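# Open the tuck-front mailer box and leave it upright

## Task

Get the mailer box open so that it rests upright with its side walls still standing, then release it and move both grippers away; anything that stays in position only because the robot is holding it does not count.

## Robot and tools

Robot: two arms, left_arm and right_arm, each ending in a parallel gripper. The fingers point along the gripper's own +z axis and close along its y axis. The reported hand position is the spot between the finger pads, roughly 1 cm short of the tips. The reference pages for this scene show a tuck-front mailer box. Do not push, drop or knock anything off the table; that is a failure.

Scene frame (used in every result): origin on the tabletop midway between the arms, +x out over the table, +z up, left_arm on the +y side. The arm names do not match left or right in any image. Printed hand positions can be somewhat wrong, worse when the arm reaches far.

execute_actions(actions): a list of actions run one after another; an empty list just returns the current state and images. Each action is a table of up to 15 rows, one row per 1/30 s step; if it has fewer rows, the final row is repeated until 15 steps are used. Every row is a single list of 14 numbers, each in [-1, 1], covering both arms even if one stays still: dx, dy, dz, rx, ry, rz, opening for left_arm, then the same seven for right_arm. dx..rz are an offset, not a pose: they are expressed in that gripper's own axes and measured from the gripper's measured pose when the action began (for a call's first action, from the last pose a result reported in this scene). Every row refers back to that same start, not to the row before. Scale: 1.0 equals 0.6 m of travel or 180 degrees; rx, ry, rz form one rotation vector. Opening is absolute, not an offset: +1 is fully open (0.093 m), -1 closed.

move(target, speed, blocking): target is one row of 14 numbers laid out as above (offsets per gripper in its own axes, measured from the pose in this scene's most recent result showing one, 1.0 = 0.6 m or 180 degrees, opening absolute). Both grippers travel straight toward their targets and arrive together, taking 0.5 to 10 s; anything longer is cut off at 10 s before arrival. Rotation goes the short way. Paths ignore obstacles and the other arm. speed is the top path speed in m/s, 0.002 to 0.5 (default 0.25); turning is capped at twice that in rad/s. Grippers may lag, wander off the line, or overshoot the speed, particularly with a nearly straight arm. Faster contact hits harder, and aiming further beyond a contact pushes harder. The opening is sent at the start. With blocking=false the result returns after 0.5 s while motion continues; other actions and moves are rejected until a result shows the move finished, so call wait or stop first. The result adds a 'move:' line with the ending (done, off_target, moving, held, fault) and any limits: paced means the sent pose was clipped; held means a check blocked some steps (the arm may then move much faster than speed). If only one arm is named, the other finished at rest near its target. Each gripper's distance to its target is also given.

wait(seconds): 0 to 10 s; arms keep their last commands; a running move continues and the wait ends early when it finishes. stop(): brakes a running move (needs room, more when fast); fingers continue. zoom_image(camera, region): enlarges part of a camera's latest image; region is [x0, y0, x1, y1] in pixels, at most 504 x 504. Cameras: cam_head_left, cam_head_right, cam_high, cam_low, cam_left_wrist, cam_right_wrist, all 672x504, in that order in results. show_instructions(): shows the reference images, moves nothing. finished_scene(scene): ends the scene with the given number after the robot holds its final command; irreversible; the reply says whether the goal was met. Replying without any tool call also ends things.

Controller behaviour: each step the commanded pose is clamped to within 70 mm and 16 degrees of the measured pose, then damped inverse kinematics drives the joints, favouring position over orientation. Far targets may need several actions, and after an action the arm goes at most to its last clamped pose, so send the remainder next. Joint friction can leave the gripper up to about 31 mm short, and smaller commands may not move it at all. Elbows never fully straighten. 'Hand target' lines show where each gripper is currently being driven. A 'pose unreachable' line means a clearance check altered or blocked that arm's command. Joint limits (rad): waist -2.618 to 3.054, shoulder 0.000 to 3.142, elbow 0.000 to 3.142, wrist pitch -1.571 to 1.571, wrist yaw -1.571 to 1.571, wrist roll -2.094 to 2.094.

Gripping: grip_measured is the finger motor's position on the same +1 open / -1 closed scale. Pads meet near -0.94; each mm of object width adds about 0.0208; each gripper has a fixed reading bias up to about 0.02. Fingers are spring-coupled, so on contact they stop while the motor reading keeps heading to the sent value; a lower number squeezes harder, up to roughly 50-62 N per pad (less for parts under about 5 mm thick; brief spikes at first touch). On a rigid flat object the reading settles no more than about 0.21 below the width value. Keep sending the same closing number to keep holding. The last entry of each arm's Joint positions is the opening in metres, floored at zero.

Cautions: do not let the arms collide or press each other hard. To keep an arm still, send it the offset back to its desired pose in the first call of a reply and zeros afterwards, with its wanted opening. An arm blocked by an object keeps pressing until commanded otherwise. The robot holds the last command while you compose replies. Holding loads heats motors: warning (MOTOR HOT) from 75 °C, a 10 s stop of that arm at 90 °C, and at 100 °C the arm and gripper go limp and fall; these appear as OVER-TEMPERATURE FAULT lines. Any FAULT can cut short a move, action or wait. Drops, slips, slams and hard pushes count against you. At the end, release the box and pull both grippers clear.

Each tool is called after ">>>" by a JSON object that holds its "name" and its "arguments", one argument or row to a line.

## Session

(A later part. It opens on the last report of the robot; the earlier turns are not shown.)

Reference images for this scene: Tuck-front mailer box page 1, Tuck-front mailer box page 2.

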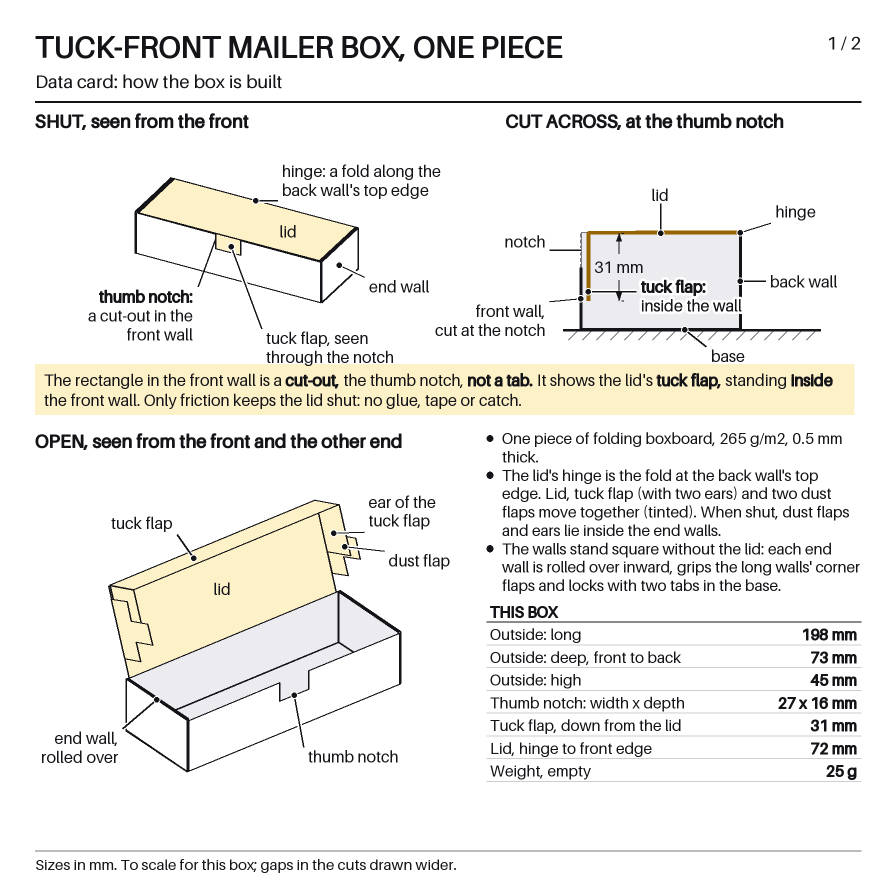

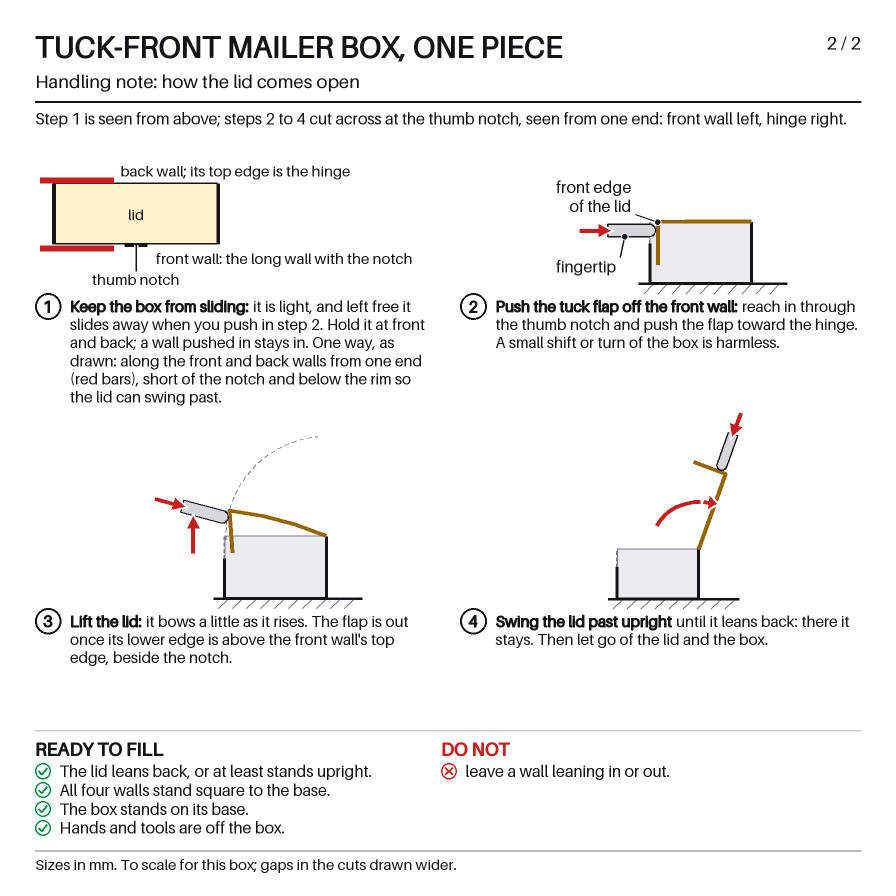

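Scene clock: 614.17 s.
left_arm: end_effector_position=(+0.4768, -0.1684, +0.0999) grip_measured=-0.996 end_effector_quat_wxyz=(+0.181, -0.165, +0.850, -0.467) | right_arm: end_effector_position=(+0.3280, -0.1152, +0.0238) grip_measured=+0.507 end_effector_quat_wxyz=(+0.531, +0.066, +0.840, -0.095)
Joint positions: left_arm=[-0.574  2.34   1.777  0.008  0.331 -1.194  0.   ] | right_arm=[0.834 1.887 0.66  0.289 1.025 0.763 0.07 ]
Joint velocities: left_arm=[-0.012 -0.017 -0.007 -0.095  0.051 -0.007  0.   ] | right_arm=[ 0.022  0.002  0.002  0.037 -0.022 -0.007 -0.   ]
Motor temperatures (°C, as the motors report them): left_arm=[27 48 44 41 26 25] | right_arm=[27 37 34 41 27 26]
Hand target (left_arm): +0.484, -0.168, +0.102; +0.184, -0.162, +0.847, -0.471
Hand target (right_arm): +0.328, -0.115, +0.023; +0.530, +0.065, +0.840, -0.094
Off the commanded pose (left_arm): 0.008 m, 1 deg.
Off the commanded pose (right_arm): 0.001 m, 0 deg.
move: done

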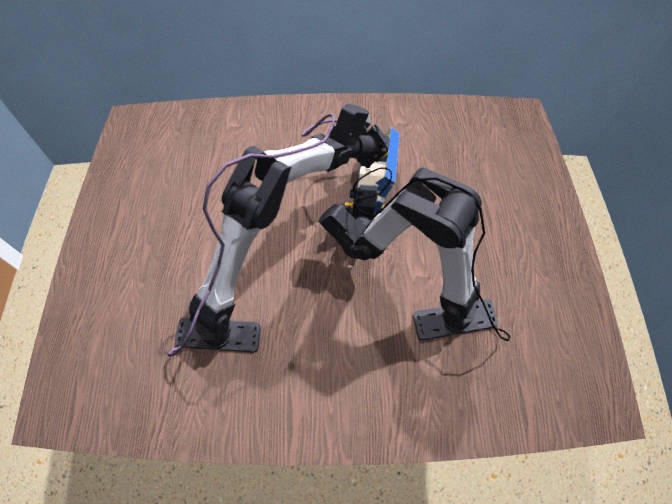

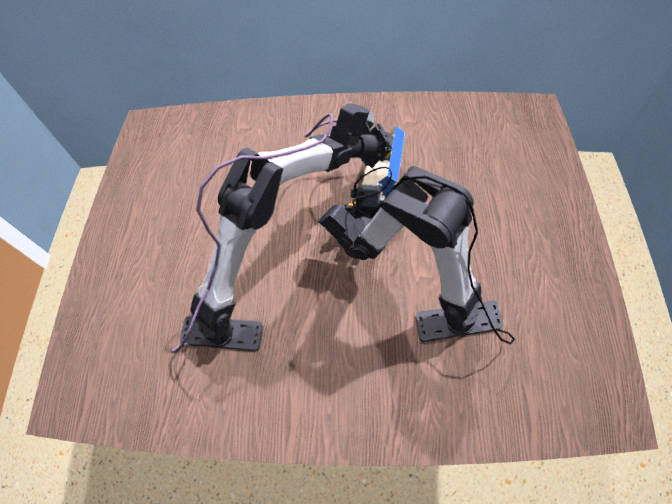

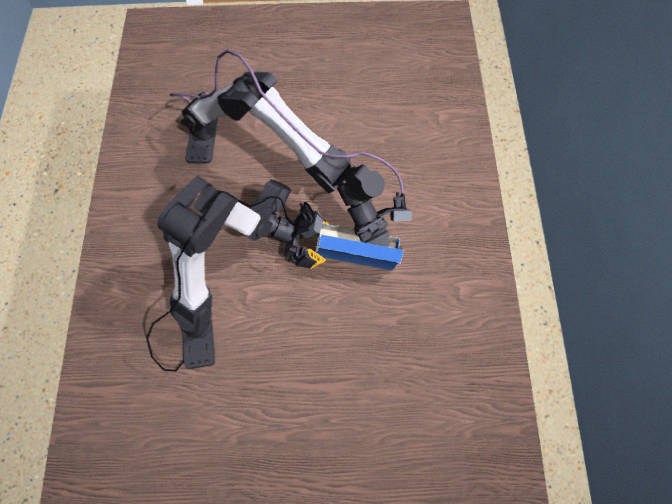

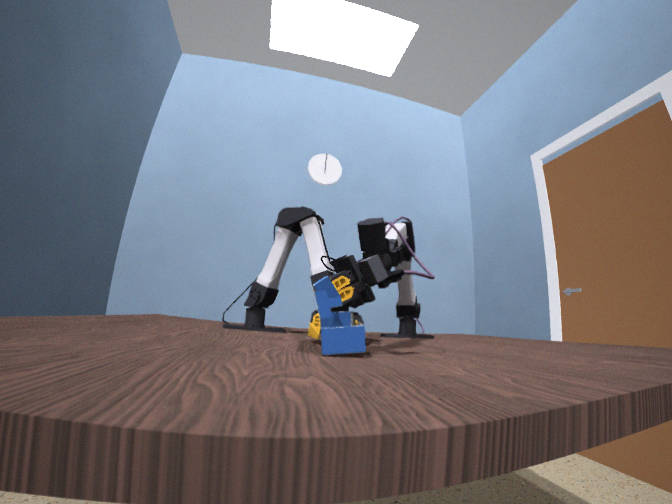

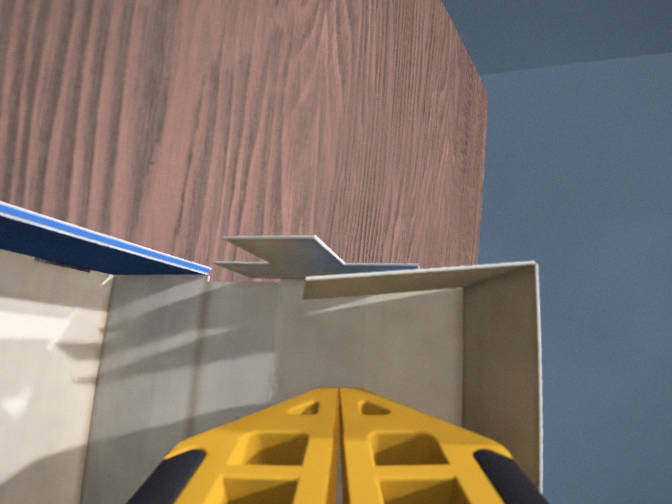

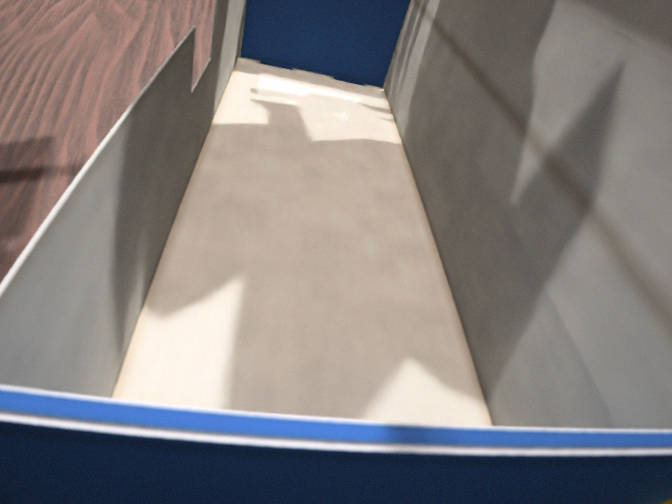

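Past upright slightly; a bit more.

>>> {"name": "move", "arguments": {
  "target": [0.035,-0.03,0.055,0,0,0,-1,0,0,0,0,0,0,0.5],
  "speed": 0.04
}}

>>> {"name": "move", "arguments": {
  "target": [0,0,-0.2,0,0,0,-1,0,0,0,0,0,0,1],
  "speed": 0.1
}}

>>> {"name": "move", "arguments": {
  "target": [0,0,0,0,0,0,-1,0.04,0,-0.13,0,0,0,1],
  "speed": 0.1
}}

Scene clock: 617.67 s.
left_arm: end_effector_position=(+0.4769, -0.2017, +0.0960) grip_measured=-0.996 end_effector_quat_wxyz=(+0.184, -0.167, +0.851, -0.463) | right_arm: end_effector_position=(+0.3281, -0.1158, +0.0244) grip_measured=+0.507 end_effector_quat_wxyz=(+0.532, +0.067, +0.839, -0.097)
Joint positions: left_arm=[-0.629  2.428  1.92  -0.043  0.274 -1.221  0.   ] | right_arm=[0.834 1.887 0.66  0.289 1.03  0.763 0.07 ]
Joint velocities: left_arm=[ 0.002  0.007  0.027 -0.037 -0.022  0.022  0.   ] | right_arm=[-0.032 -0.007 -0.007  0.022  0.022  0.022 -0.001]
Motor temperatures (°C, as the motors report them): left_arm=[27 48 44 41 26 25] | right_arm=[27 37 34 40 27 26]
Hand target (left_arm): +0.475, -0.211, +0.096; +0.181, -0.165, +0.850, -0.467
Hand target (right_arm): +0.328, -0.115, +0.024; +0.531, +0.066, +0.840, -0.095
Off the commanded pose (left_arm): 0.010 m, 1 deg.
Off the commanded pose (right_arm): 0.001 m, 0 deg.
move: done

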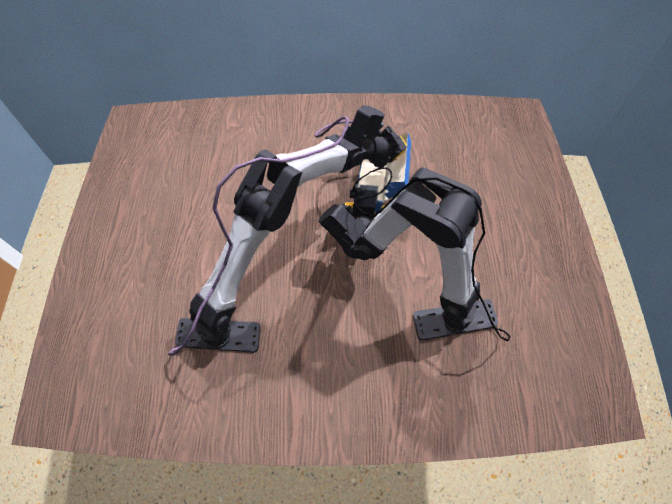

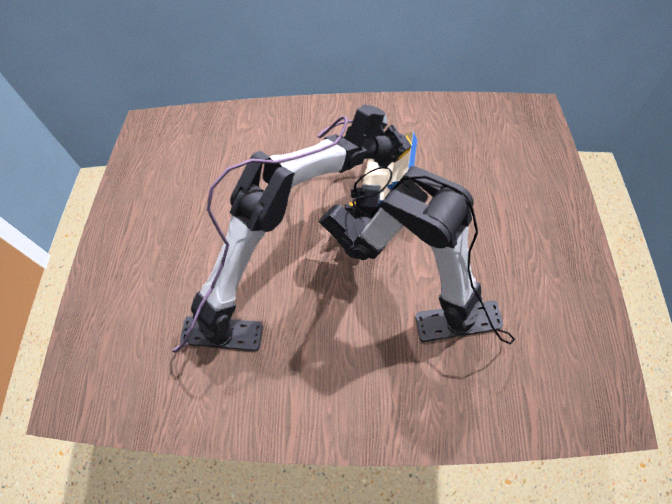

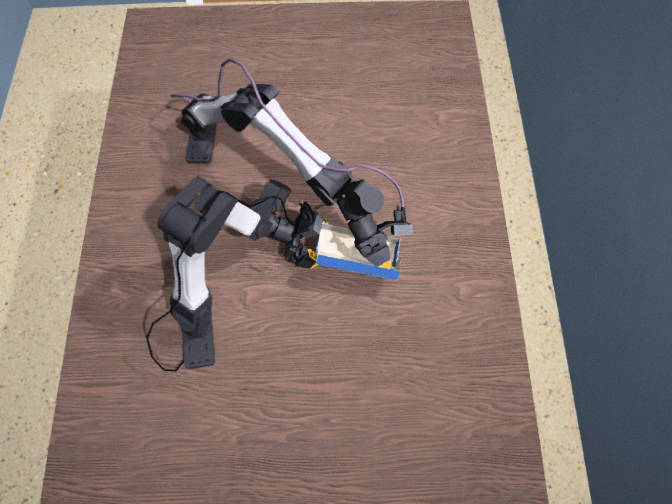

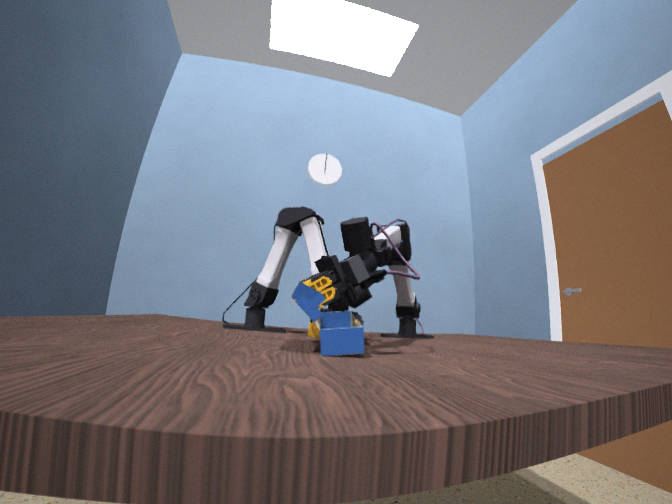

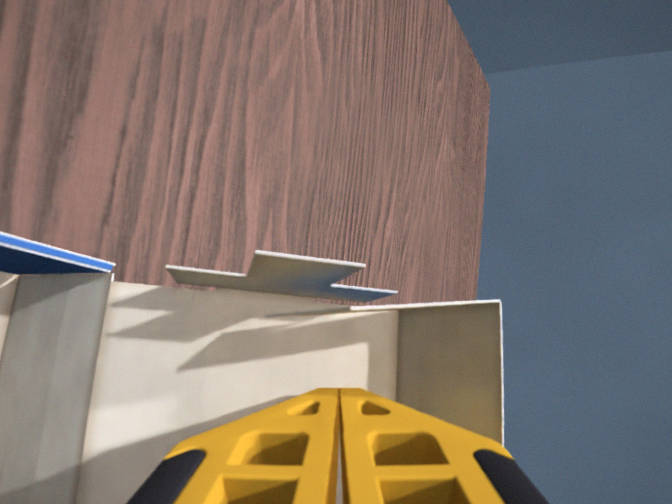

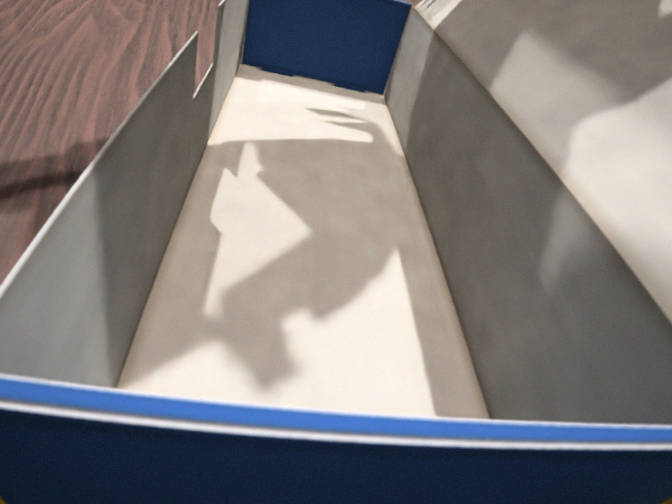

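Scene clock: 619.27 s.
left_arm: end_effector_position=(+0.4250, -0.1207, +0.1592) grip_measured=-0.996 end_effector_quat_wxyz=(+0.188, -0.166, +0.847, -0.468) | right_arm: end_effector_position=(+0.3282, -0.1159, +0.0244) grip_measured=+0.992 end_effector_quat_wxyz=(+0.532, +0.067, +0.838, -0.097)
Joint positions: left_arm=[-0.559  2.     1.465 -0.012  0.333 -1.186  0.   ] | right_arm=[0.834 1.887 0.66  0.289 1.03  0.763 0.093]
Joint velocities: left_arm=[-0.007 -0.007  0.017 -0.081 -0.022 -0.007  0.   ] | right_arm=[-0.002 -0.012  0.012 -0.037 -0.007 -0.037 -0.001]
Motor temperatures (°C, as the motors report them): left_arm=[27 49 44 41 26 25] | right_arm=[27 37 34 40 27 26]
Hand target (left_arm): +0.421, -0.113, +0.155; +0.184, -0.167, +0.851, -0.463
Hand target (right_arm): +0.328, -0.116, +0.024; +0.532, +0.067, +0.838, -0.097
Off the commanded pose (left_arm): 0.008 m, 1 deg.
Off the commanded pose (right_arm): 0.000 m, 0 deg.
move: done

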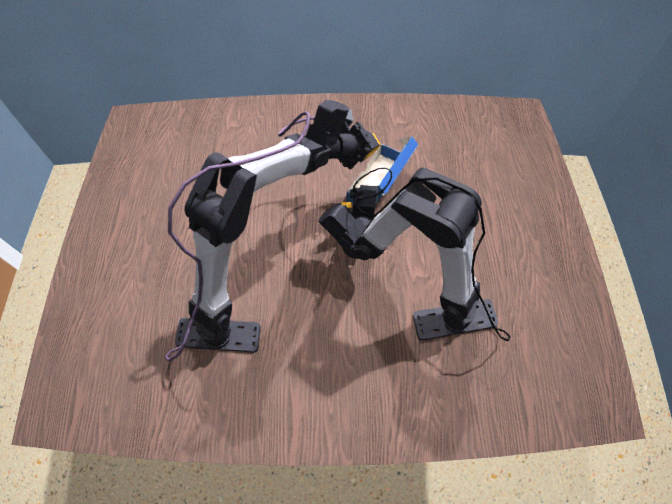

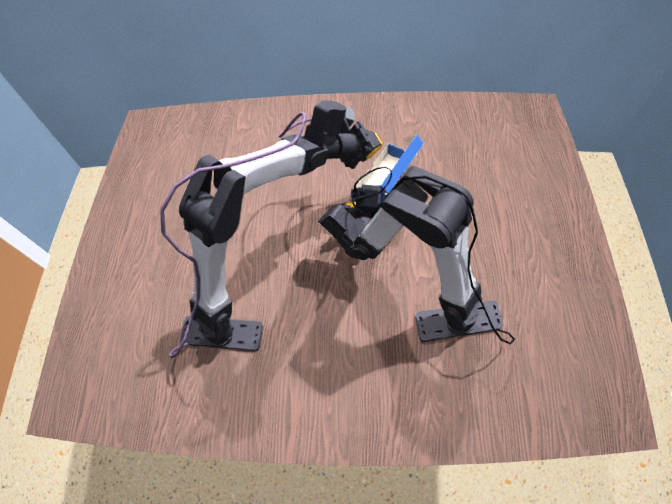

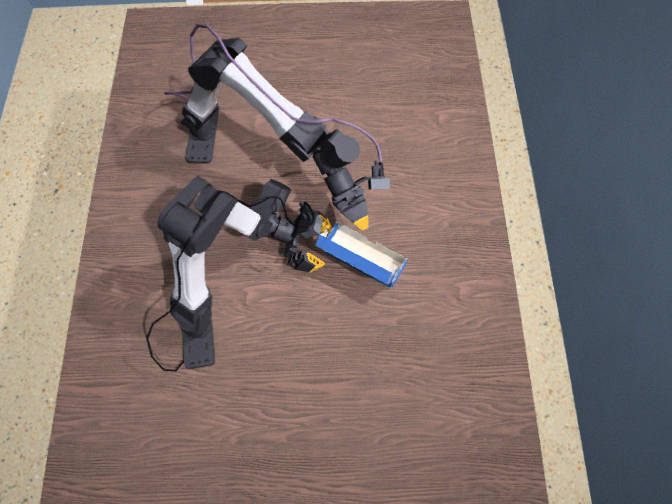

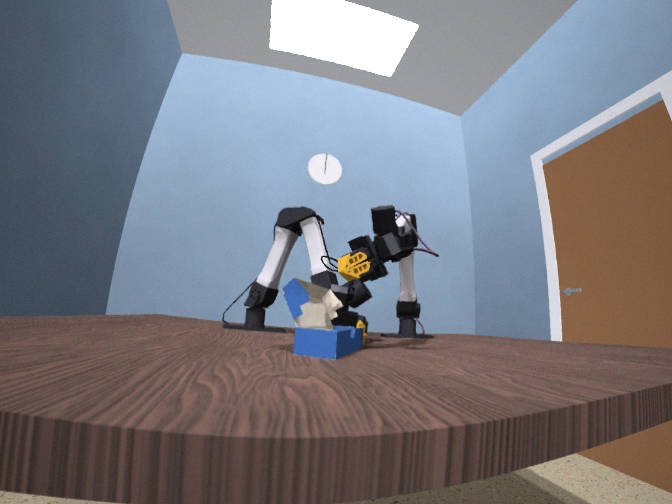

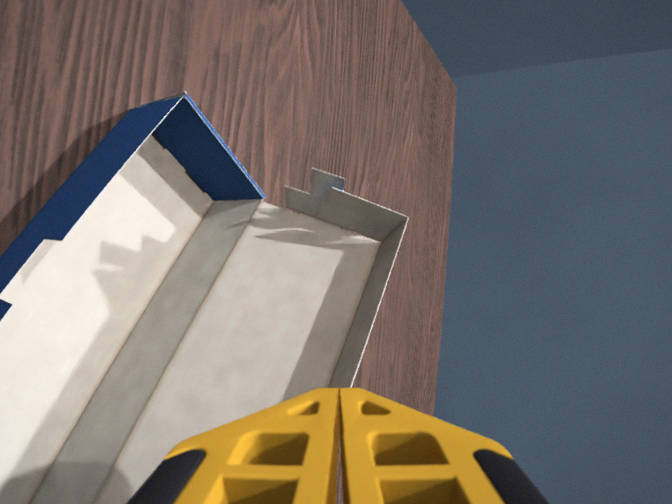

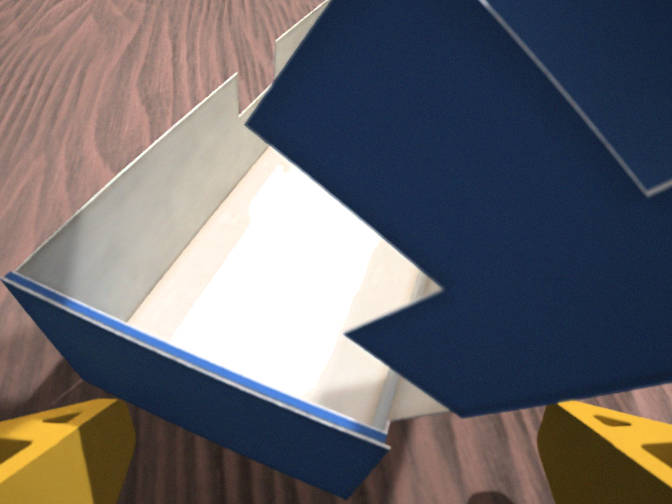

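Scene clock: 620.83 s.
left_arm: end_effector_position=(+0.4250, -0.1208, +0.1592) grip_measured=-0.996 end_effector_quat_wxyz=(+0.188, -0.166, +0.847, -0.468) | right_arm: end_effector_position=(+0.2489, -0.1045, +0.0316) grip_measured=+0.992 end_effector_quat_wxyz=(+0.527, +0.062, +0.842, -0.100)
Joint positions: left_arm=[-0.559  2.     1.465 -0.012  0.334 -1.186  0.   ] | right_arm=[ 1.112  1.828  0.72  -0.33   1.128  1.311  0.093]
Joint velocities: left_arm=[-0.017 -0.007 -0.022 -0.081  0.037  0.066  0.   ] | right_arm=[-0.002  0.007  0.007 -0.051 -0.037 -0.007  0.   ]
Motor temperatures (°C, as the motors report them): left_arm=[27 49 44 41 26 25] | right_arm=[27 37 34 40 27 26]
Hand target (left_arm): +0.425, -0.121, +0.159; +0.188, -0.166, +0.847, -0.468
Hand target (right_arm): +0.250, -0.097, +0.035; +0.532, +0.066, +0.839, -0.094
Off the commanded pose (left_arm): 0.000 m, 0 deg.
Off the commanded pose (right_arm): 0.008 m, 1 deg.
move: done

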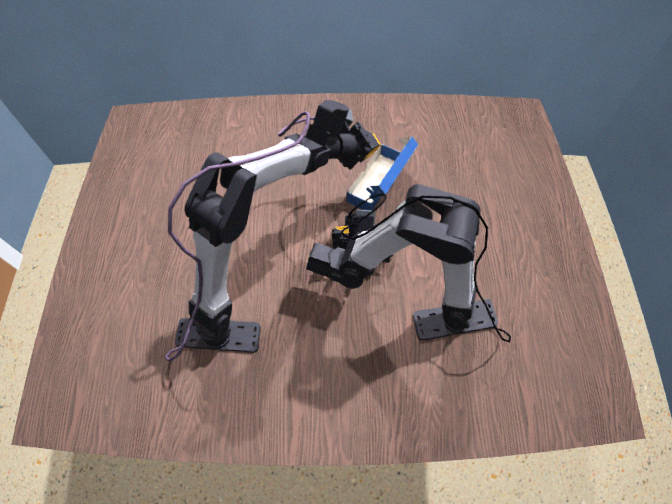

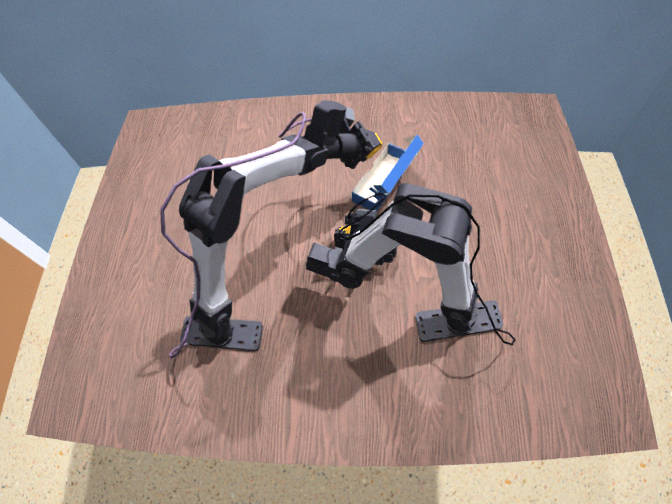

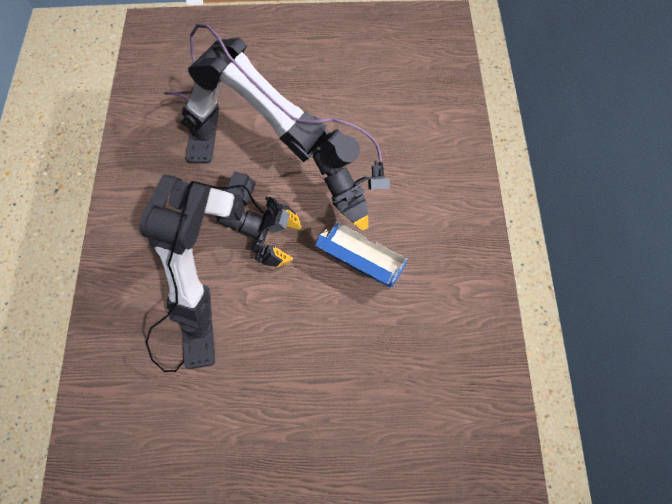

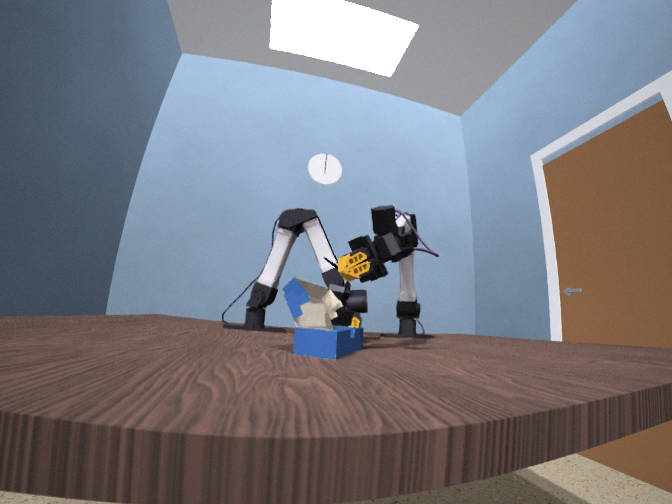

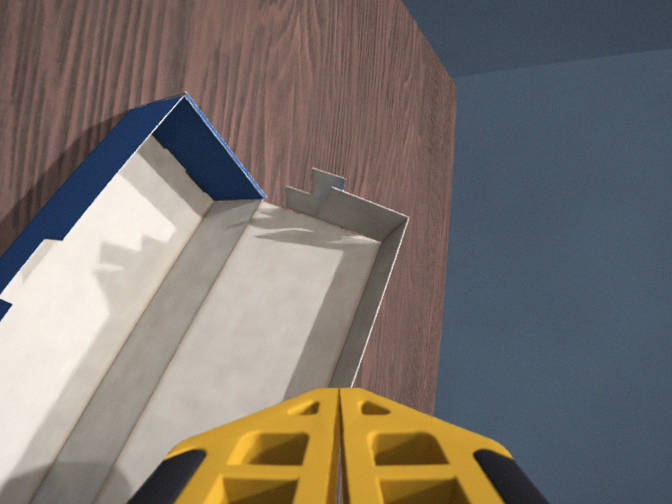

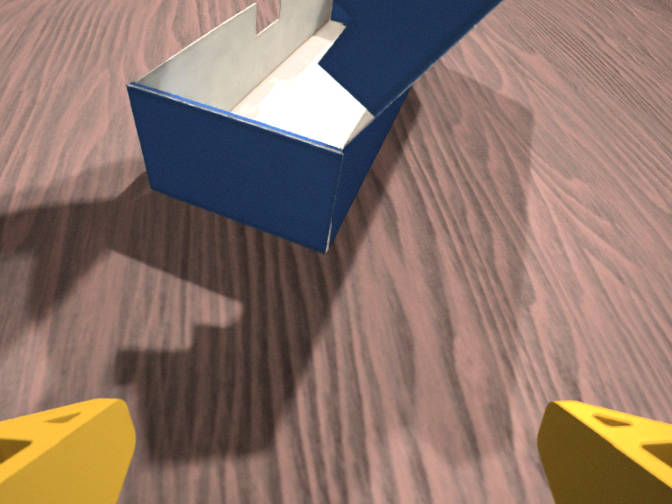

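Lid leans back slightly.

>>> {"name": "finished_scene", "arguments": {
  "scene": 2
}}

The scene is finished: the task was done.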